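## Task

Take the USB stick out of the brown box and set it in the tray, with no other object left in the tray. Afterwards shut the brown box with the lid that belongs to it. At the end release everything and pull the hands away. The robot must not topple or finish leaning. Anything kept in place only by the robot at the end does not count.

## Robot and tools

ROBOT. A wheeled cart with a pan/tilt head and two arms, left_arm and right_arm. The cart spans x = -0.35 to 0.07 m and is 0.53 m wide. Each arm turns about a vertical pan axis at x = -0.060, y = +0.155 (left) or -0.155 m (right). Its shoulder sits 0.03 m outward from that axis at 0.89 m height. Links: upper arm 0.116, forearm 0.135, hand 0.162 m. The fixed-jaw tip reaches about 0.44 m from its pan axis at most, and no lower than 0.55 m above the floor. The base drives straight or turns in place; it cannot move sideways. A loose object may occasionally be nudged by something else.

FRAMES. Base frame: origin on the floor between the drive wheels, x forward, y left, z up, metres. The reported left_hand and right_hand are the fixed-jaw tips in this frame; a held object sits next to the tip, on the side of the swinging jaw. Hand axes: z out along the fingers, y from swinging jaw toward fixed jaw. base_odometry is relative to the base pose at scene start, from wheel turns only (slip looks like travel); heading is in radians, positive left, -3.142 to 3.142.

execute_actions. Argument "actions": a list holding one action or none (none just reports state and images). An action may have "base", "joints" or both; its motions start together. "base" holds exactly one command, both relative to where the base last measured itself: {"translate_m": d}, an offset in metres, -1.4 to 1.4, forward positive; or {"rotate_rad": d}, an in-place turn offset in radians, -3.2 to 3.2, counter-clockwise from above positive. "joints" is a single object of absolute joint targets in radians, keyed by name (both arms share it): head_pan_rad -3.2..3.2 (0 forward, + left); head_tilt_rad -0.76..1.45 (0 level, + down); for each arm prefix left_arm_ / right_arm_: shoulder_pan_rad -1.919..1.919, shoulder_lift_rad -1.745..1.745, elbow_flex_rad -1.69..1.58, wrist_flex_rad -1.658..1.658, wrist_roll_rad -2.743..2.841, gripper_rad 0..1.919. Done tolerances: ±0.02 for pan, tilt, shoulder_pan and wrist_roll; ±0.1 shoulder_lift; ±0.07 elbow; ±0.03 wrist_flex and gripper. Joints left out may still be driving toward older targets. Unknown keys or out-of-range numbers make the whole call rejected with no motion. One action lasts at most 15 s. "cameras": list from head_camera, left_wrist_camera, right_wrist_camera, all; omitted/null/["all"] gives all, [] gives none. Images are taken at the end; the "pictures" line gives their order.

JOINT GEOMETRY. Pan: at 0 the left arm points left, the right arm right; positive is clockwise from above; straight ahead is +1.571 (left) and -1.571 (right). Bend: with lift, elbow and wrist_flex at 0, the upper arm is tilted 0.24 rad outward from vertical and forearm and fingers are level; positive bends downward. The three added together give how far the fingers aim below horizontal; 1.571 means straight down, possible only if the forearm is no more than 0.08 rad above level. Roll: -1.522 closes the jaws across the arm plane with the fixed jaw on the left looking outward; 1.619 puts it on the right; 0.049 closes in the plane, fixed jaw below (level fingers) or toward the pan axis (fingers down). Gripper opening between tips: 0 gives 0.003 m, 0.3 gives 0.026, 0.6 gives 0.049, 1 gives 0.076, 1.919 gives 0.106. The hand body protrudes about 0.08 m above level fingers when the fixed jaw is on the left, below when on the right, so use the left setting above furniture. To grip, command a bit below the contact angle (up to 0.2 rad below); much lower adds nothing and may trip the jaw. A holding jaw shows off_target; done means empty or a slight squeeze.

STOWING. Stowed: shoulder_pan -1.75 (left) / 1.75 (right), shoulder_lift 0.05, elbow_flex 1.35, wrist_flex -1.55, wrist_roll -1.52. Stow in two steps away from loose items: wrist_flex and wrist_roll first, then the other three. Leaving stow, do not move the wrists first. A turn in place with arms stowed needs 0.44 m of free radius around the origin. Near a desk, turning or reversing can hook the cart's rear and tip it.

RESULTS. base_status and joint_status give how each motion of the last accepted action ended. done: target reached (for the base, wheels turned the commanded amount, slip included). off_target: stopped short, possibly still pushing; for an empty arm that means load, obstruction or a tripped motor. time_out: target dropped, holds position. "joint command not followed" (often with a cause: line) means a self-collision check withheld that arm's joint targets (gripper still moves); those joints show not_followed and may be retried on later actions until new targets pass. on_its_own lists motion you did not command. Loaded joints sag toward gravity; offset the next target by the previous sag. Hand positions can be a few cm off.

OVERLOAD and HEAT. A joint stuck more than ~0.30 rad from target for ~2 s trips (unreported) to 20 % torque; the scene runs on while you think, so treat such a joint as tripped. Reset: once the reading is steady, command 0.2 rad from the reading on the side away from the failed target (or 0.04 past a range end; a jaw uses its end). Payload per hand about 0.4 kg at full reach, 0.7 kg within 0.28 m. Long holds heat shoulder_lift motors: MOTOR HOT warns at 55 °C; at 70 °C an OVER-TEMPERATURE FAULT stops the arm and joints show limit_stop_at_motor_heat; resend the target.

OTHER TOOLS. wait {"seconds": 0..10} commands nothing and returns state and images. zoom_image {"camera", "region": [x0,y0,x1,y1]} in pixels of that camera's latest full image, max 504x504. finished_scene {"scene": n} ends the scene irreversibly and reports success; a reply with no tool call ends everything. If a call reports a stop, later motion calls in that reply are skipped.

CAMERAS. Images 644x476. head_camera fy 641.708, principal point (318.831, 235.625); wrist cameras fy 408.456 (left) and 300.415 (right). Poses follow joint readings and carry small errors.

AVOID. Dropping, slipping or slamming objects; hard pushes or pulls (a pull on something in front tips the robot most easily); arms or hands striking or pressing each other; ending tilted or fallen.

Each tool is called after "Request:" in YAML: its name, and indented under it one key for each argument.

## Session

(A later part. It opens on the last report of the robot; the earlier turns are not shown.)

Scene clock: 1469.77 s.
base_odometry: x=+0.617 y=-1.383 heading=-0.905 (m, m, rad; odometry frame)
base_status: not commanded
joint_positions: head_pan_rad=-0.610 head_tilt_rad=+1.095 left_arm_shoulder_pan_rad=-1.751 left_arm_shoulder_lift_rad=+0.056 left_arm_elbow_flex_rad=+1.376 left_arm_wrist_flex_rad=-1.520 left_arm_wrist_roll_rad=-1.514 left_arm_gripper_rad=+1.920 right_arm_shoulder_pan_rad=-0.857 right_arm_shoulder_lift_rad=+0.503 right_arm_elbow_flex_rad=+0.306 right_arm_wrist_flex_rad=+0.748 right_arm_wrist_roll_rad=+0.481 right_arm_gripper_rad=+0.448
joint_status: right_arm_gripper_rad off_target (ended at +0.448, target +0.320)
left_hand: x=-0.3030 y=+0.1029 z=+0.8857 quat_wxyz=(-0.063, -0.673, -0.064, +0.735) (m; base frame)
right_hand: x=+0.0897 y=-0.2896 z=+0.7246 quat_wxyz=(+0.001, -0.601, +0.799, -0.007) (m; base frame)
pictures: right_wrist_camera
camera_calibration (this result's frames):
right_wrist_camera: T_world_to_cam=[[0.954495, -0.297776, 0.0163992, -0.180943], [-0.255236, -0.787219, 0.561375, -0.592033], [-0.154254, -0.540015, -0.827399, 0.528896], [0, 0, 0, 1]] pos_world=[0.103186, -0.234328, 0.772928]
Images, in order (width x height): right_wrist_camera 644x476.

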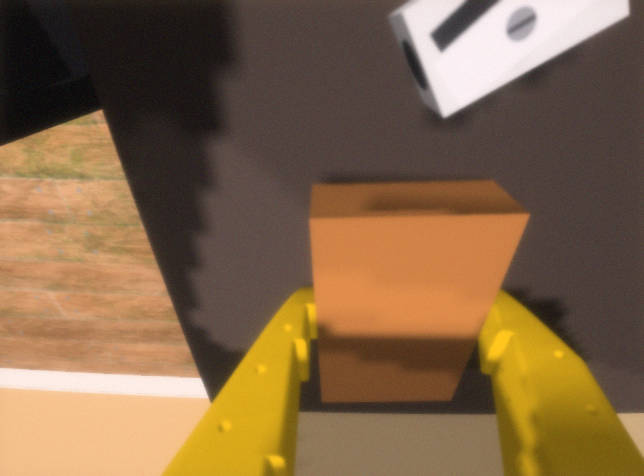

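Request:
execute_actions:
  actions:
    - {"joints": {"right_arm_shoulder_lift_rad": 0.26, "right_arm_elbow_flex_rad": 0.026, "right_arm_wrist_flex_rad": 1.208}}
  cameras: ["head_camera", "right_wrist_camera"]

Request:
execute_actions:
  actions:
    - {"joints": {"right_arm_shoulder_pan_rad": -1.711, "right_arm_wrist_roll_rad": -1.702, "head_pan_rad": -0.45, "head_tilt_rad": 1.12}}
  cameras: ["head_camera", "right_wrist_camera"]

Scene clock: 1507.57 s.
base_odometry: x=+0.617 y=-1.383 heading=-0.905 (m, m, rad; odometry frame)
base_status: not commanded
joint_positions: head_pan_rad=-0.610 head_tilt_rad=+1.095 left_arm_shoulder_pan_rad=-1.751 left_arm_shoulder_lift_rad=+0.056 left_arm_elbow_flex_rad=+1.376 left_arm_wrist_flex_rad=-1.520 left_arm_wrist_roll_rad=-1.514 left_arm_gripper_rad=+1.920 right_arm_shoulder_pan_rad=-0.857 right_arm_shoulder_lift_rad=+0.305 right_arm_elbow_flex_rad=+0.054 right_arm_wrist_flex_rad=+1.202 right_arm_wrist_roll_rad=+0.481 right_arm_gripper_rad=+0.448
joint_status: all done
left_hand: x=-0.3030 y=+0.1029 z=+0.8857 quat_wxyz=(-0.063, -0.673, -0.064, +0.735) (m; base frame)
right_hand: x=+0.0989 y=-0.2976 z=+0.7899 quat_wxyz=(+0.001, -0.601, +0.799, -0.005) (m; base frame)
pictures: head_camera, right_wrist_camera
camera_calibration (this result's frames):
head_camera: T_world_to_cam=[[-0.550674, -0.833936, -0.0361629, 0.0128286], [-0.731935, 0.50324, -0.459371, 0.539827], [0.401284, -0.226495, -0.887508, 1.02824], [0, 0, 0, 1]] pos_world=[-0.0104331, -0.0280737, 1.16101]
right_wrist_camera: T_world_to_cam=[[0.954545, -0.297819, 0.012182, -0.18987], [-0.253286, -0.788908, 0.559884, -0.632136], [-0.157134, -0.53752, -0.828481, 0.581911], [0, 0, 0, 1]] pos_world=[0.112566, -0.242455, 0.838339]
Images, in order (width x height): head_camera 644x476, right_wrist_camera 644x476.

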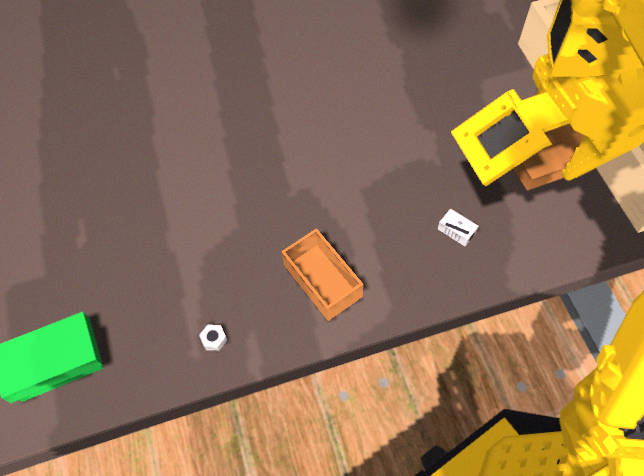

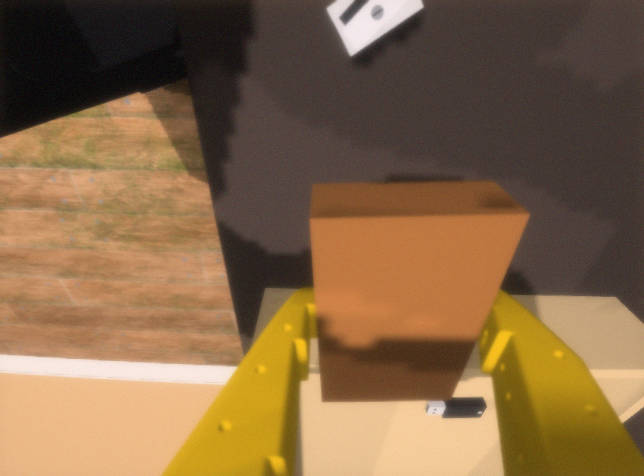

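Scene clock: 1510.00 s.
base_odometry: x=+0.617 y=-1.383 heading=-0.905 (m, m, rad; odometry frame)
base_status: not commanded
joint_positions: head_pan_rad=-0.460 head_tilt_rad=+1.115 left_arm_shoulder_pan_rad=-1.751 left_arm_shoulder_lift_rad=+0.056 left_arm_elbow_flex_rad=+1.376 left_arm_wrist_flex_rad=-1.520 left_arm_wrist_roll_rad=-1.514 left_arm_gripper_rad=+1.920 right_arm_shoulder_pan_rad=-1.705 right_arm_shoulder_lift_rad=+0.305 right_arm_elbow_flex_rad=+0.054 right_arm_wrist_flex_rad=+1.204 right_arm_wrist_roll_rad=-1.691 right_arm_gripper_rad=+0.448
joint_status: all done
left_hand: x=-0.3030 y=+0.1029 z=+0.8857 quat_wxyz=(-0.063, -0.673, -0.064, +0.735) (m; base frame)
right_hand: x=+0.1583 y=-0.1178 z=+0.7899 quat_wxyz=(+0.004, +0.017, +1.000, +0.001) (m; base frame)
pictures: head_camera, right_wrist_camera
camera_calibration (this result's frames):
head_camera: T_world_to_cam=[[-0.420491, -0.906555, -0.0366824, 0.0195452], [-0.806985, 0.392175, -0.44156, 0.515799], [0.414684, -0.15607, -0.896482, 1.0392], [0, 0, 0, 1]] pos_world=[-0.00647694, -0.0223773, 1.16009]
right_wrist_camera: T_world_to_cam=[[-0.0554829, -0.998457, 0.00224696, -0.107841], [-0.833452, 0.0475528, 0.550542, -0.277514], [-0.549799, 0.028673, -0.834804, 0.821812], [0, 0, 0, 1]] pos_world=[0.214554, -0.118041, 0.839078]
Images, in order (width x height): head_camera 644x476, right_wrist_camera 644x476.

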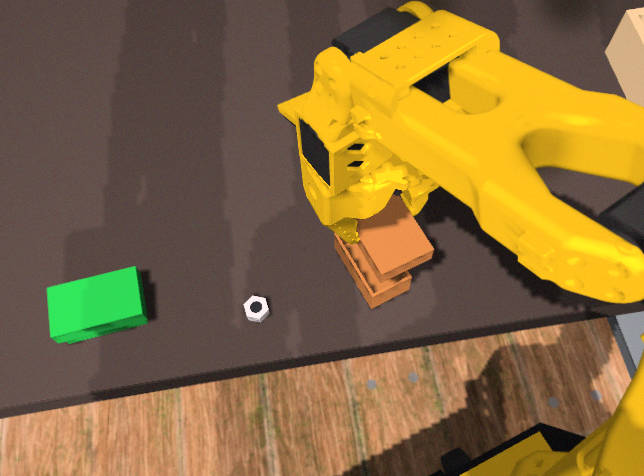

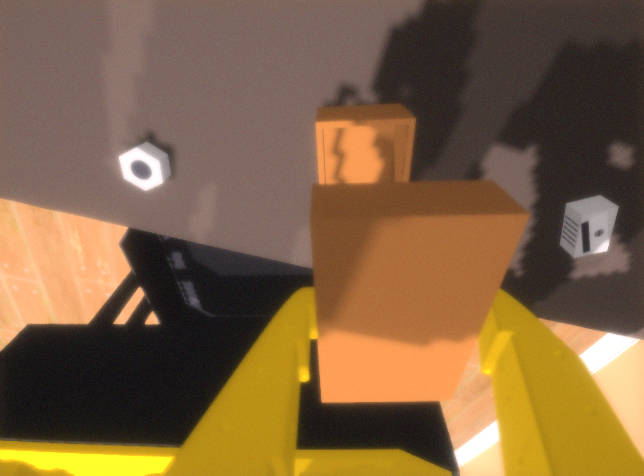

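Request:
zoom_image:
  camera: "right_wrist_camera"
  region: [300, 90, 440, 200]

Region (300, 90, 440, 200) of right_wrist_camera's 644x476 image, scaled by 3.600; it fills the top 396 rows of this view, and the rest is white.

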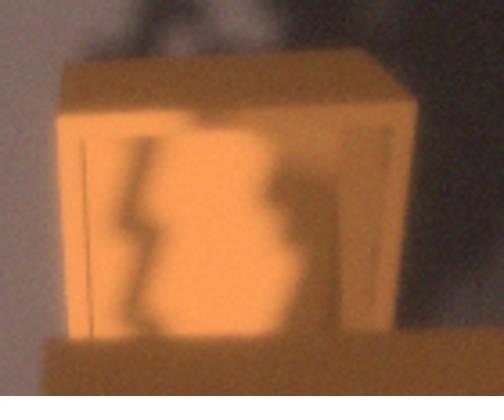

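Request:
execute_actions:
  actions:
    - {"joints": {"right_arm_shoulder_pan_rad": -1.715, "right_arm_shoulder_lift_rad": 0.445, "right_arm_elbow_flex_rad": 0.042, "right_arm_wrist_flex_rad": 1.046, "right_arm_wrist_roll_rad": -1.666}}
  cameras: ["head_camera", "right_wrist_camera"]

Request:
zoom_image:
  camera: "right_wrist_camera"
  region: [290, 100, 540, 240]

Scene clock: 1565.80 s.
base_odometry: x=+0.617 y=-1.383 heading=-0.905 (m, m, rad; odometry frame)
base_status: not commanded
joint_positions: head_pan_rad=-0.460 head_tilt_rad=+1.115 left_arm_shoulder_pan_rad=-1.751 left_arm_shoulder_lift_rad=+0.056 left_arm_elbow_flex_rad=+1.376 left_arm_wrist_flex_rad=-1.520 left_arm_wrist_roll_rad=-1.514 left_arm_gripper_rad=+1.920 right_arm_shoulder_pan_rad=-1.708 right_arm_shoulder_lift_rad=+0.458 right_arm_elbow_flex_rad=+0.054 right_arm_wrist_flex_rad=+1.051 right_arm_wrist_roll_rad=-1.676 right_arm_gripper_rad=+0.448
joint_status: all done
left_hand: x=-0.3030 y=+0.1029 z=+0.8857 quat_wxyz=(-0.063, -0.673, -0.064, +0.735) (m; base frame)
right_hand: x=+0.1645 y=-0.1162 z=+0.7604 quat_wxyz=(+0.004, +0.008, +1.000, +0.001) (m; base frame)
pictures: head_camera, right_wrist_camera
camera_calibration (this result's frames):
head_camera: T_world_to_cam=[[-0.420487, -0.906557, -0.0366825, 0.0195456], [-0.806989, 0.392171, -0.441555, 0.515794], [0.414681, -0.156066, -0.896484, 1.0392], [0, 0, 0, 1]] pos_world=[-0.00647678, -0.0223771, 1.16009]
right_wrist_camera: T_world_to_cam=[[-0.0370957, -0.999309, 0.00236339, -0.109103], [-0.834195, 0.0322685, 0.550524, -0.257901], [-0.55022, 0.0184505, -0.834816, 0.799404], [0, 0, 0, 1]] pos_world=[0.22066, -0.115455, 0.809594]
Images, in order (width x height): head_camera 644x476, right_wrist_camera 644x476.

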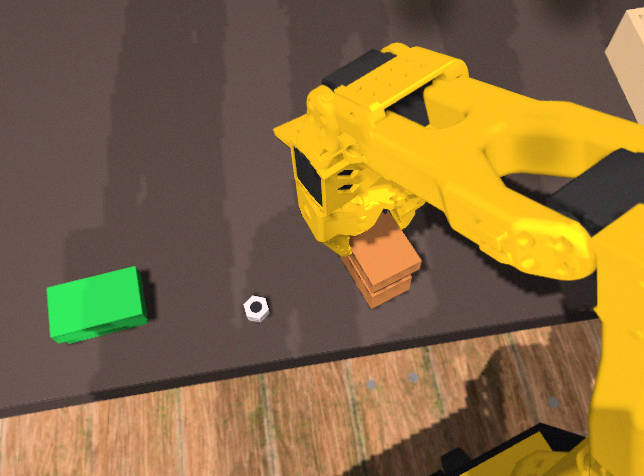

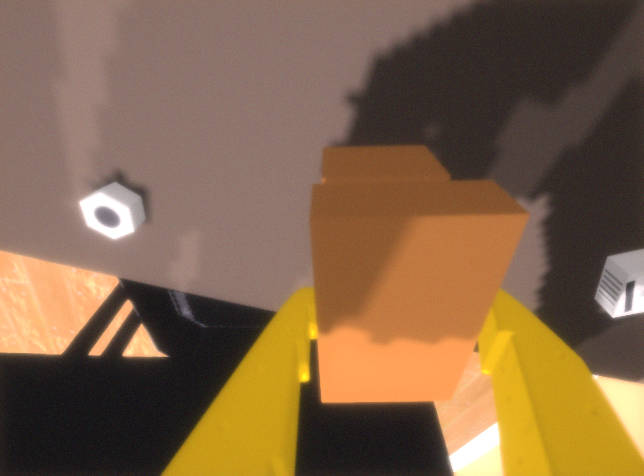

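Region (290, 100, 540, 240) of right_wrist_camera's 644x476 image, scaled by 2.016; it fills the top 282 rows of this view, and the rest is white.

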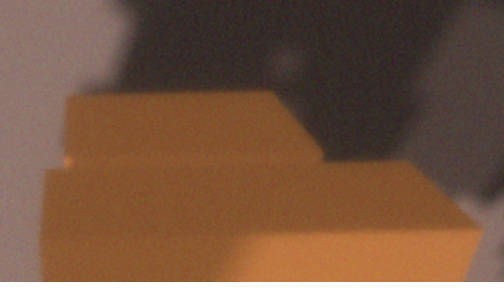

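Request:
zoom_image:
  camera: "right_wrist_camera"
  region: [300, 135, 380, 195]

Request:
zoom_image:
  camera: "right_wrist_camera"
  region: [410, 135, 510, 195]

Region (300, 135, 380, 195) of right_wrist_camera's 644x476 image, scaled by 6.300; it fills the top 378 rows of this view, and the rest is white.

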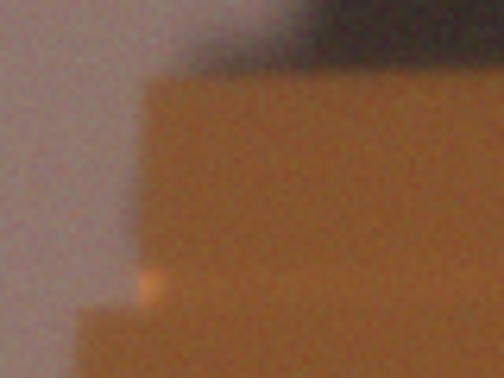

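Region (410, 135, 510, 195) of right_wrist_camera's 644x476 image, scaled by 5.040; it fills the top 302 rows of this view, and the rest is white.

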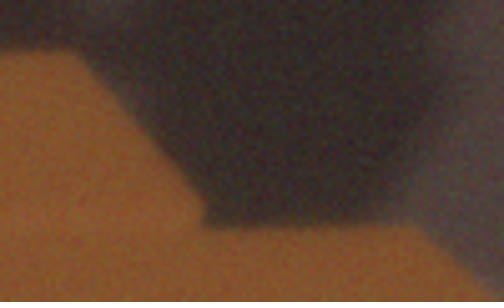

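Request:
zoom_image:
  camera: "head_camera"
  region: [320, 200, 450, 320]

Region (320, 200, 450, 320) of head_camera's 644x476 image, scaled by 3.877; it fills the top 465 rows of this view, and the rest is white.

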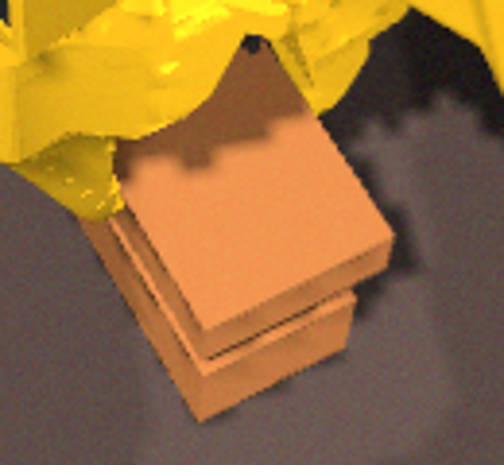

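Request:
zoom_image:
  camera: "head_camera"
  region: [355, 250, 430, 315]

Region (355, 250, 430, 315) of head_camera's 644x476 image, scaled by 6.720; it fills the top 437 rows of this view, and the rest is white.

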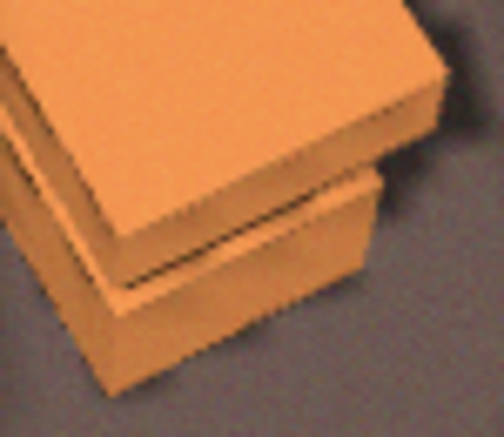

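Request:
execute_actions:
  actions:
    - {"joints": {"right_arm_shoulder_pan_rad": -1.7195, "right_arm_shoulder_lift_rad": 0.459, "right_arm_elbow_flex_rad": 0.1, "right_arm_wrist_flex_rad": 0.971, "right_arm_wrist_roll_rad": -1.696}}
  cameras: ["head_camera", "right_wrist_camera"]

Request:
zoom_image:
  camera: "head_camera"
  region: [355, 250, 430, 315]

Request:
zoom_image:
  camera: "right_wrist_camera"
  region: [300, 135, 380, 195]

Request:
zoom_image:
  camera: "right_wrist_camera"
  region: [410, 135, 510, 195]

Scene clock: 1655.00 s.
base_odometry: x=+0.617 y=-1.383 heading=-0.905 (m, m, rad; odometry frame)
base_status: not commanded
joint_positions: head_pan_rad=-0.460 head_tilt_rad=+1.115 left_arm_shoulder_pan_rad=-1.751 left_arm_shoulder_lift_rad=+0.056 left_arm_elbow_flex_rad=+1.376 left_arm_wrist_flex_rad=-1.520 left_arm_wrist_roll_rad=-1.514 left_arm_gripper_rad=+1.920 right_arm_shoulder_pan_rad=-1.713 right_arm_shoulder_lift_rad=+0.474 right_arm_elbow_flex_rad=+0.102 right_arm_wrist_flex_rad=+0.977 right_arm_wrist_roll_rad=-1.687 right_arm_gripper_rad=+0.448
joint_status: all done
left_hand: x=-0.3030 y=+0.1029 z=+0.8857 quat_wxyz=(-0.063, -0.673, -0.064, +0.735) (m; base frame)
right_hand: x=+0.1633 y=-0.1154 z=+0.7519 quat_wxyz=(+0.009, +0.011, +1.000, +0.001) (m; base frame)
pictures: head_camera, right_wrist_camera
camera_calibration (this result's frames):
head_camera: T_world_to_cam=[[-0.420486, -0.906557, -0.0366825, 0.0195457], [-0.806989, 0.39217, -0.441556, 0.515794], [0.414681, -0.156065, -0.896484, 1.0392], [0, 0, 0, 1]] pos_world=[-0.00647675, -0.0223771, 1.16009]
right_wrist_camera: T_world_to_cam=[[-0.0432401, -0.999065, 0.000304684, -0.105658], [-0.839781, 0.0365114, 0.541697, -0.246119], [-0.541201, 0.0231671, -0.840574, 0.795031], [0, 0, 0, 1]] pos_world=[0.219017, -0.114992, 0.801636]
Images, in order (width x height): head_camera 644x476, right_wrist_camera 644x476.

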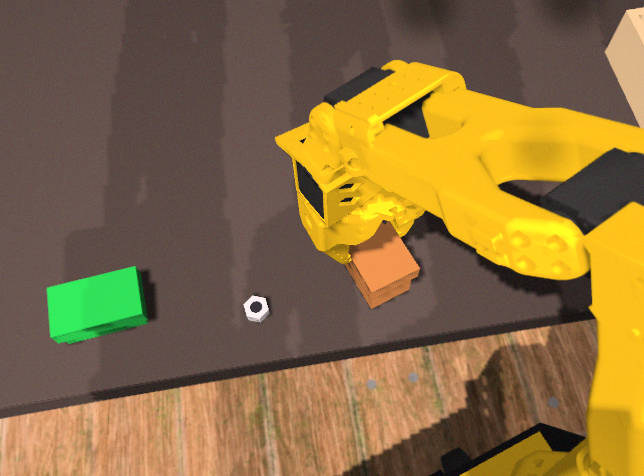

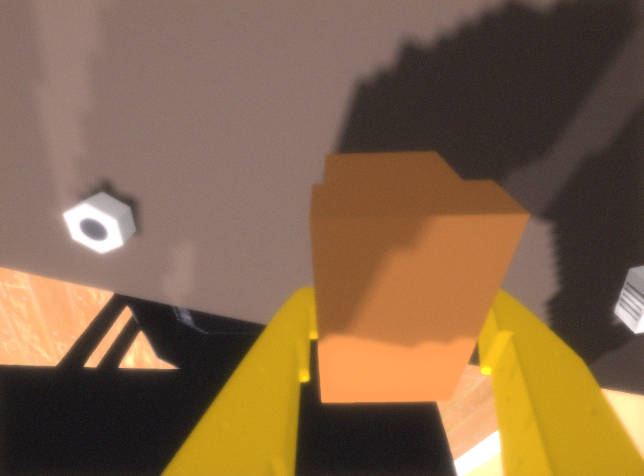

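Region (355, 250, 430, 315) of head_camera's 644x476 image, scaled by 6.720; it fills the top 437 rows of this view, and the rest is white.

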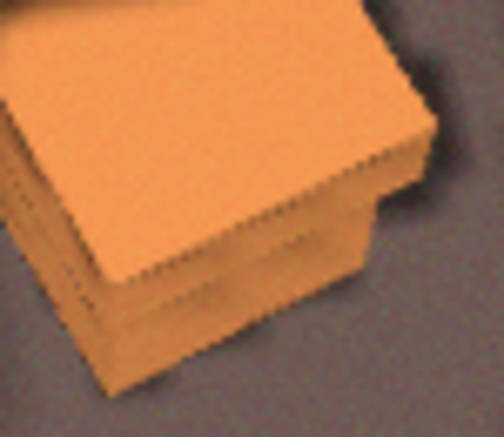

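Region (300, 135, 380, 195) of right_wrist_camera's 644x476 image, scaled by 6.300; it fills the top 378 rows of this view, and the rest is white.

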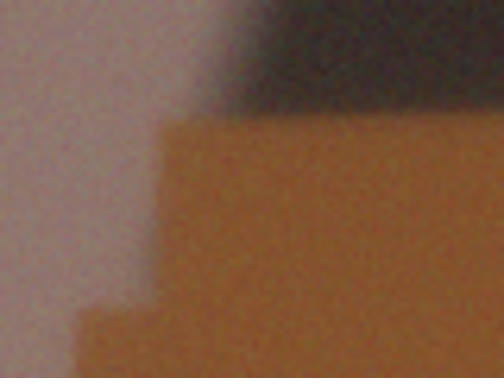

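Region (410, 135, 510, 195) of right_wrist_camera's 644x476 image, scaled by 5.040; it fills the top 302 rows of this view, and the rest is white.

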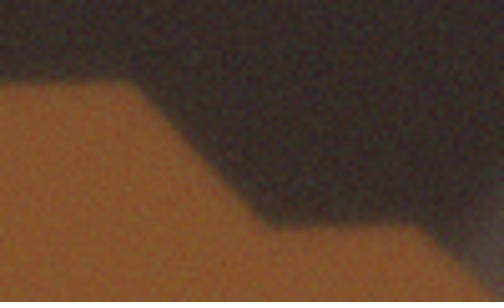

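Request:
execute_actions:
  actions:
    - {"joints": {"right_arm_elbow_flex_rad": 0.11, "right_arm_wrist_flex_rad": 0.961}}
  cameras: []

Request:
execute_actions:
  actions:
    - {"joints": {"right_arm_shoulder_lift_rad": 0.494, "right_arm_wrist_flex_rad": 0.926}}
  cameras: ["head_camera", "right_wrist_camera"]

Request:
zoom_image:
  camera: "head_camera"
  region: [340, 230, 440, 315]

Scene clock: 1678.80 s.
base_odometry: x=+0.617 y=-1.383 heading=-0.905 (m, m, rad; odometry frame)
base_status: not commanded
joint_positions: head_pan_rad=-0.460 head_tilt_rad=+1.115 left_arm_shoulder_pan_rad=-1.751 left_arm_shoulder_lift_rad=+0.056 left_arm_elbow_flex_rad=+1.376 left_arm_wrist_flex_rad=-1.520 left_arm_wrist_roll_rad=-1.514 left_arm_gripper_rad=+1.920 right_arm_shoulder_pan_rad=-1.713 right_arm_shoulder_lift_rad=+0.474 right_arm_elbow_flex_rad=+0.112 right_arm_wrist_flex_rad=+0.968 right_arm_wrist_roll_rad=-1.687 right_arm_gripper_rad=+0.448
joint_status: all done
left_hand: x=-0.3030 y=+0.1029 z=+0.8857 quat_wxyz=(-0.063, -0.673, -0.064, +0.735) (m; base frame)
right_hand: x=+0.1624 y=-0.1155 z=+0.7506 quat_wxyz=(+0.008, +0.011, +1.000, +0.001) (m; base frame)
pictures: none
No camera images: the call's "cameras" was empty. Leave "cameras" out to get every camera's image.

Scene clock: 1679.40 s.
base_odometry: x=+0.617 y=-1.383 heading=-0.905 (m, m, rad; odometry frame)
base_status: not commanded
joint_positions: head_pan_rad=-0.460 head_tilt_rad=+1.115 left_arm_shoulder_pan_rad=-1.751 left_arm_shoulder_lift_rad=+0.056 left_arm_elbow_flex_rad=+1.376 left_arm_wrist_flex_rad=-1.520 left_arm_wrist_roll_rad=-1.514 left_arm_gripper_rad=+1.920 right_arm_shoulder_pan_rad=-1.713 right_arm_shoulder_lift_rad=+0.507 right_arm_elbow_flex_rad=+0.112 right_arm_wrist_flex_rad=+0.931 right_arm_wrist_roll_rad=-1.687 right_arm_gripper_rad=+0.448
joint_status: all done
left_hand: x=-0.3030 y=+0.1029 z=+0.8857 quat_wxyz=(-0.063, -0.673, -0.064, +0.735) (m; base frame)
right_hand: x=+0.1633 y=-0.1154 z=+0.7442 quat_wxyz=(+0.010, +0.011, +1.000, +0.002) (m; base frame)
pictures: head_camera, right_wrist_camera
camera_calibration (this result's frames):
head_camera: T_world_to_cam=[[-0.420484, -0.906558, -0.0366826, 0.0195458], [-0.80699, 0.392169, -0.441554, 0.515792], [0.41468, -0.156064, -0.896485, 1.0392], [0, 0, 0, 1]] pos_world=[-0.00647671, -0.022377, 1.16009]
right_wrist_camera: T_world_to_cam=[[-0.0432403, -0.999065, 0.0000222222, -0.105452], [-0.840602, 0.036394, 0.540429, -0.240907], [-0.539924, 0.0233496, -0.84139, 0.788954], [0, 0, 0, 1]] pos_world=[0.218909, -0.115007, 0.794013]
Images, in order (width x height): head_camera 644x476, right_wrist_camera 644x476.

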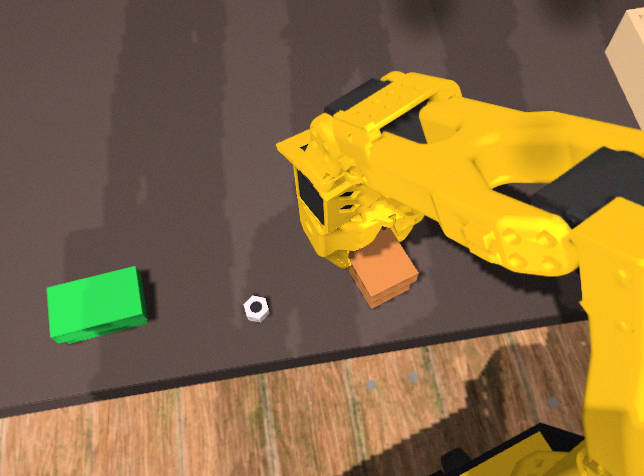

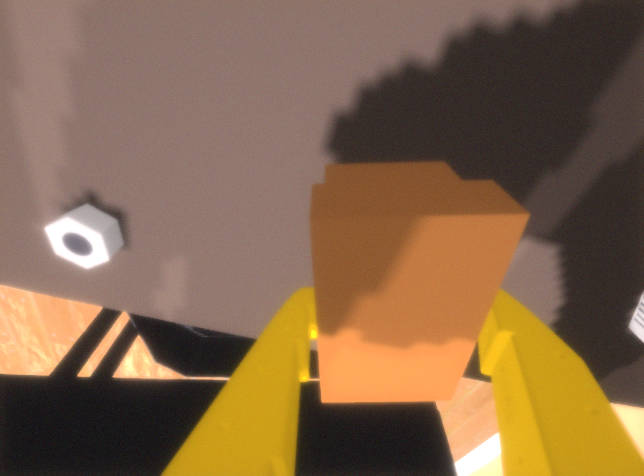

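Region (340, 230, 440, 315) of head_camera's 644x476 image, scaled by 5.040; it fills the top 428 rows of this view, and the rest is white.

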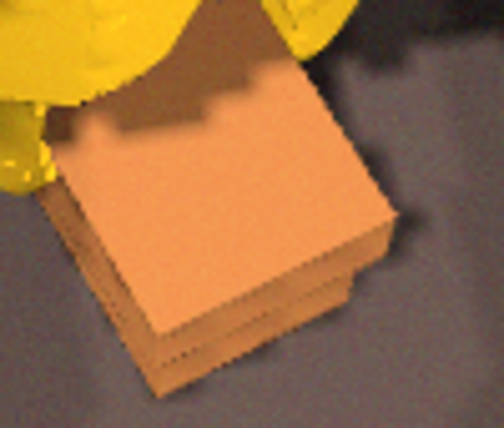

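Request:
execute_actions:
  actions:
    - {"joints": {"right_arm_shoulder_lift_rad": 0.526, "right_arm_wrist_flex_rad": 0.897}}
  cameras: ["head_camera", "right_wrist_camera"]

Request:
zoom_image:
  camera: "head_camera"
  region: [340, 230, 440, 315]

Scene clock: 1686.90 s.
base_odometry: x=+0.617 y=-1.383 heading=-0.905 (m, m, rad; odometry frame)
base_status: not commanded
joint_positions: head_pan_rad=-0.460 head_tilt_rad=+1.115 left_arm_shoulder_pan_rad=-1.751 left_arm_shoulder_lift_rad=+0.056 left_arm_elbow_flex_rad=+1.376 left_arm_wrist_flex_rad=-1.520 left_arm_wrist_roll_rad=-1.514 left_arm_gripper_rad=+1.920 right_arm_shoulder_pan_rad=-1.713 right_arm_shoulder_lift_rad=+0.541 right_arm_elbow_flex_rad=+0.112 right_arm_wrist_flex_rad=+0.903 right_arm_wrist_roll_rad=-1.687 right_arm_gripper_rad=+0.448
joint_status: all done
left_hand: x=-0.3030 y=+0.1029 z=+0.8857 quat_wxyz=(-0.063, -0.673, -0.064, +0.735) (m; base frame)
right_hand: x=+0.1626 y=-0.1155 z=+0.7377 quat_wxyz=(+0.007, +0.011, +1.000, +0.001) (m; base frame)
pictures: head_camera, right_wrist_camera
camera_calibration (this result's frames):
head_camera: T_world_to_cam=[[-0.420484, -0.906558, -0.0366826, 0.0195458], [-0.806991, 0.392169, -0.441553, 0.515791], [0.414679, -0.156063, -0.896485, 1.0392], [0, 0, 0, 1]] pos_world=[-0.00647669, -0.022377, 1.16009]
right_wrist_camera: T_world_to_cam=[[-0.0432367, -0.999064, 0.00115206, -0.106421], [-0.837304, 0.0368653, 0.545493, -0.242215], [-0.545025, 0.0226207, -0.838115, 0.781418], [0, 0, 0, 1]] pos_world=[0.218483, -0.115068, 0.787167]
Images, in order (width x height): head_camera 644x476, right_wrist_camera 644x476.

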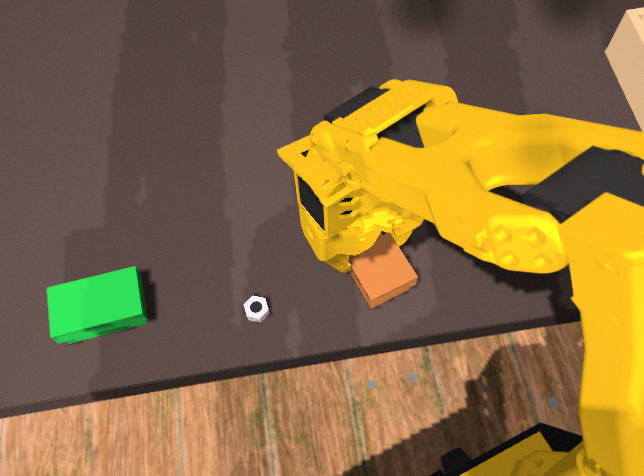

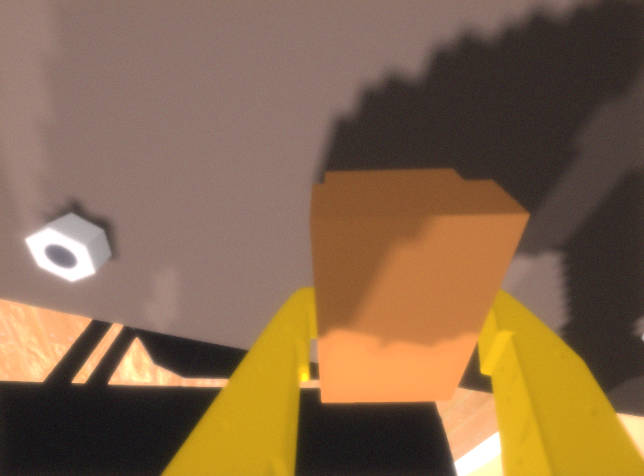

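Region (340, 230, 440, 315) of head_camera's 644x476 image, scaled by 5.040; it fills the top 428 rows of this view, and the rest is white.

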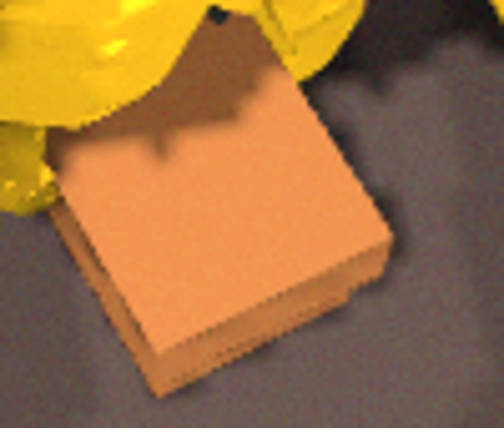

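Request:
execute_actions:
  actions:
    - {"joints": {"right_arm_gripper_rad": 0.72}}
  cameras: ["head_camera", "right_wrist_camera"]

Scene clock: 1691.03 s.
base_odometry: x=+0.617 y=-1.383 heading=-0.905 (m, m, rad; odometry frame)
base_status: not commanded
joint_positions: head_pan_rad=-0.460 head_tilt_rad=+1.115 left_arm_shoulder_pan_rad=-1.751 left_arm_shoulder_lift_rad=+0.056 left_arm_elbow_flex_rad=+1.376 left_arm_wrist_flex_rad=-1.520 left_arm_wrist_roll_rad=-1.514 left_arm_gripper_rad=+1.920 right_arm_shoulder_pan_rad=-1.713 right_arm_shoulder_lift_rad=+0.541 right_arm_elbow_flex_rad=+0.112 right_arm_wrist_flex_rad=+0.903 right_arm_wrist_roll_rad=-1.687 right_arm_gripper_rad=+0.709
joint_status: all done
left_hand: x=-0.3030 y=+0.1029 z=+0.8857 quat_wxyz=(-0.063, -0.673, -0.064, +0.735) (m; base frame)
right_hand: x=+0.1626 y=-0.1155 z=+0.7377 quat_wxyz=(+0.007, +0.011, +1.000, +0.001) (m; base frame)
pictures: head_camera, right_wrist_camera
camera_calibration (this result's frames):
head_camera: T_world_to_cam=[[-0.420484, -0.906558, -0.0366826, 0.0195458], [-0.806991, 0.392169, -0.441553, 0.515791], [0.414679, -0.156063, -0.896485, 1.0392], [0, 0, 0, 1]] pos_world=[-0.00647669, -0.022377, 1.16009]
right_wrist_camera: T_world_to_cam=[[-0.0432367, -0.999064, 0.00115206, -0.106421], [-0.837304, 0.0368653, 0.545493, -0.242215], [-0.545025, 0.0226207, -0.838115, 0.781418], [0, 0, 0, 1]] pos_world=[0.218483, -0.115068, 0.787167]
Images, in order (width x height): head_camera 644x476, right_wrist_camera 644x476.

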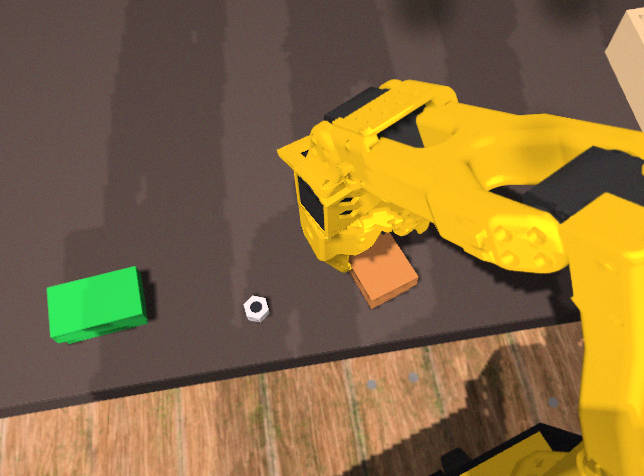

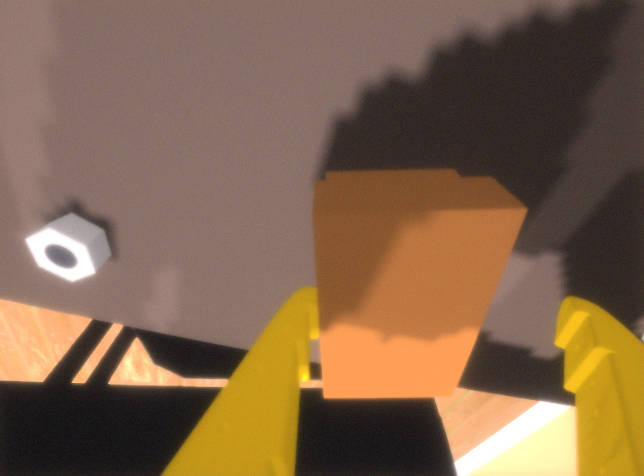

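Request:
execute_actions:
  actions:
    - {"joints": {"right_arm_shoulder_pan_rad": -1.74, "right_arm_shoulder_lift_rad": 0.2}}
  cameras: ["head_camera", "right_wrist_camera"]

Request:
zoom_image:
  camera: "head_camera"
  region: [310, 200, 450, 320]

Scene clock: 1705.37 s.
base_odometry: x=+0.617 y=-1.383 heading=-0.905 (m, m, rad; odometry frame)
base_status: not commanded
joint_positions: head_pan_rad=-0.460 head_tilt_rad=+1.115 left_arm_shoulder_pan_rad=-1.751 left_arm_shoulder_lift_rad=+0.056 left_arm_elbow_flex_rad=+1.376 left_arm_wrist_flex_rad=-1.520 left_arm_wrist_roll_rad=-1.514 left_arm_gripper_rad=+1.920 right_arm_shoulder_pan_rad=-1.733 right_arm_shoulder_lift_rad=+0.245 right_arm_elbow_flex_rad=+0.112 right_arm_wrist_flex_rad=+0.903 right_arm_wrist_roll_rad=-1.687 right_arm_gripper_rad=+0.711
joint_status: all done
left_hand: x=-0.3030 y=+0.1029 z=+0.8857 quat_wxyz=(-0.063, -0.673, -0.064, +0.735) (m; base frame)
right_hand: x=+0.1984 y=-0.1051 z=+0.8015 quat_wxyz=(+0.152, +0.001, +0.988, +0.025) (m; base frame)
pictures: head_camera, right_wrist_camera
camera_calibration (this result's frames):
head_camera: T_world_to_cam=[[-0.420484, -0.906558, -0.0366826, 0.0195458], [-0.806991, 0.392169, -0.441553, 0.515791], [0.414679, -0.156063, -0.896485, 1.0392], [0, 0, 0, 1]] pos_world=[-0.00647668, -0.022377, 1.16009]
right_wrist_camera: T_world_to_cam=[[-0.0157319, -0.998491, -0.0526192, -0.0568432], [-0.959575, 0.000286576, 0.281453, -0.0154208], [-0.281013, 0.0549198, -0.958131, 0.901417], [0, 0, 0, 1]] pos_world=[0.237619, -0.106259, 0.865025]
Images, in order (width x height): head_camera 644x476, right_wrist_camera 644x476.

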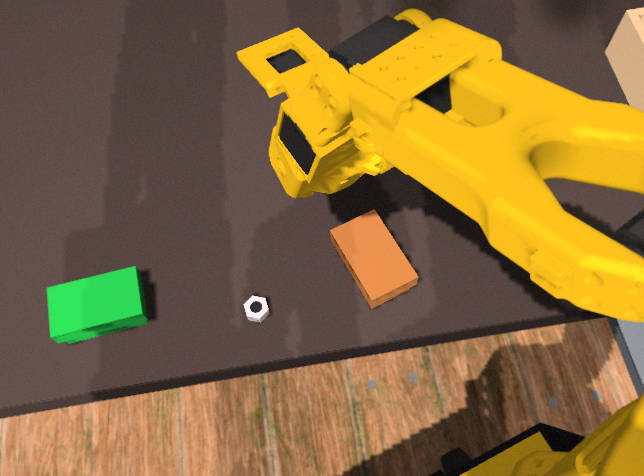

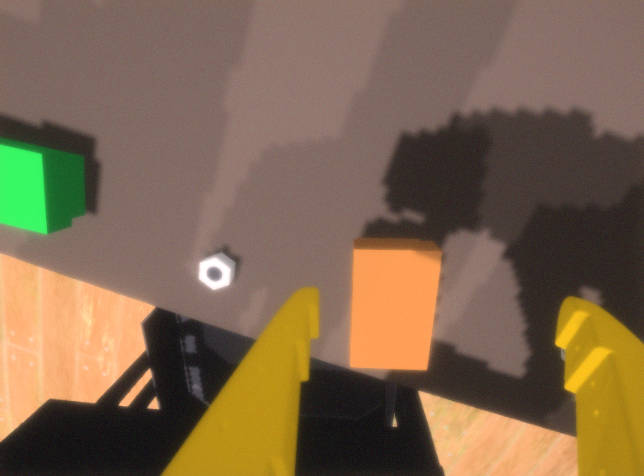

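Region (310, 200, 450, 320) of head_camera's 644x476 image, scaled by 3.600; it fills the top 432 rows of this view, and the rest is white.

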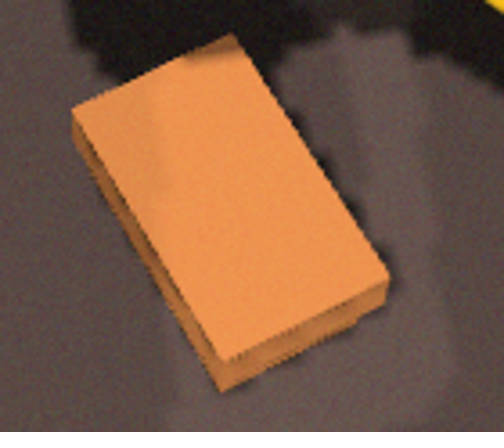

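Request:
execute_actions:
  actions:
    - {"base": {"translate_m": -0.4}, "joints": {"right_arm_shoulder_lift_rad": -0.5, "right_arm_elbow_flex_rad": 0.85, "head_pan_rad": -0.4, "head_tilt_rad": 0.62}}
  cameras: ["head_camera"]

Scene clock: 1717.60 s.
base_odometry: x=+0.370 y=-1.068 heading=-0.906 (m, m, rad; odometry frame)
base_status: done
joint_positions: head_pan_rad=-0.410 head_tilt_rad=+0.634 left_arm_shoulder_pan_rad=-1.751 left_arm_shoulder_lift_rad=+0.056 left_arm_elbow_flex_rad=+1.376 left_arm_wrist_flex_rad=-1.520 left_arm_wrist_roll_rad=-1.514 left_arm_gripper_rad=+1.920 right_arm_shoulder_pan_rad=-1.733 right_arm_shoulder_lift_rad=-0.477 right_arm_elbow_flex_rad=+0.853 right_arm_wrist_flex_rad=+0.903 right_arm_wrist_roll_rad=-1.687 right_arm_gripper_rad=+0.711
joint_status: all done
left_hand: x=-0.3030 y=+0.1029 z=+0.8857 quat_wxyz=(-0.063, -0.673, -0.064, +0.735) (m; base frame)
right_hand: x=+0.1145 y=-0.1187 z=+0.8087 quat_wxyz=(+0.143, +0.001, +0.989, +0.024) (m; base frame)
pictures: head_camera
camera_calibration (this result's frames):
head_camera: T_world_to_cam=[[-0.361705, -0.932064, -0.0206319, 0.0038341], [-0.544707, 0.22924, -0.806686, 0.948387], [0.756613, -0.280544, -0.59062, 0.703219], [0, 0, 0, 1]] pos_world=[-0.0140846, -0.0165511, 1.18046]
Images, in order (width x height): head_camera 644x476.

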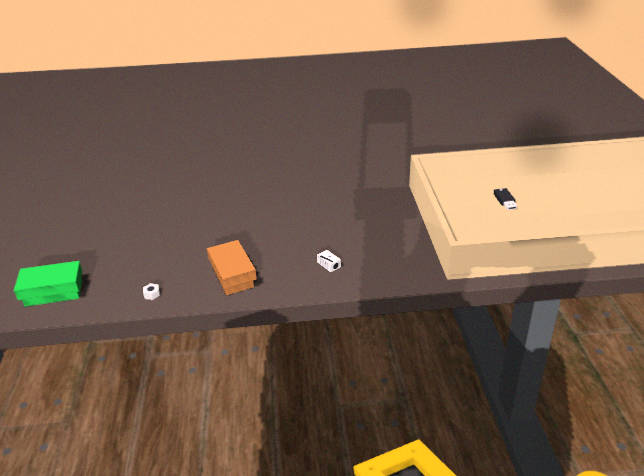

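Request:
zoom_image:
  camera: "head_camera"
  region: [0, 220, 280, 320]

Region (0, 220, 280, 320) of head_camera's 644x476 image, scaled by 1.800; it fills the top 180 rows of this view, and the rest is white.

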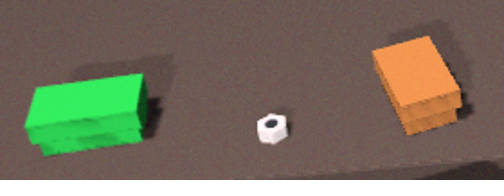

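Request:
zoom_image:
  camera: "head_camera"
  region: [190, 225, 280, 305]

Region (190, 225, 280, 305) of head_camera's 644x476 image, scaled by 5.600.

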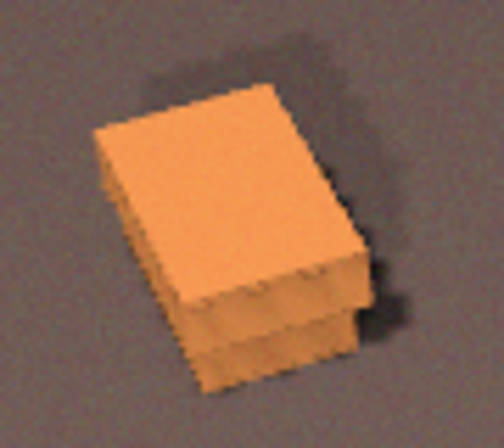

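Request:
finished_scene:
  scene: 1

The scene is finished: the task was done.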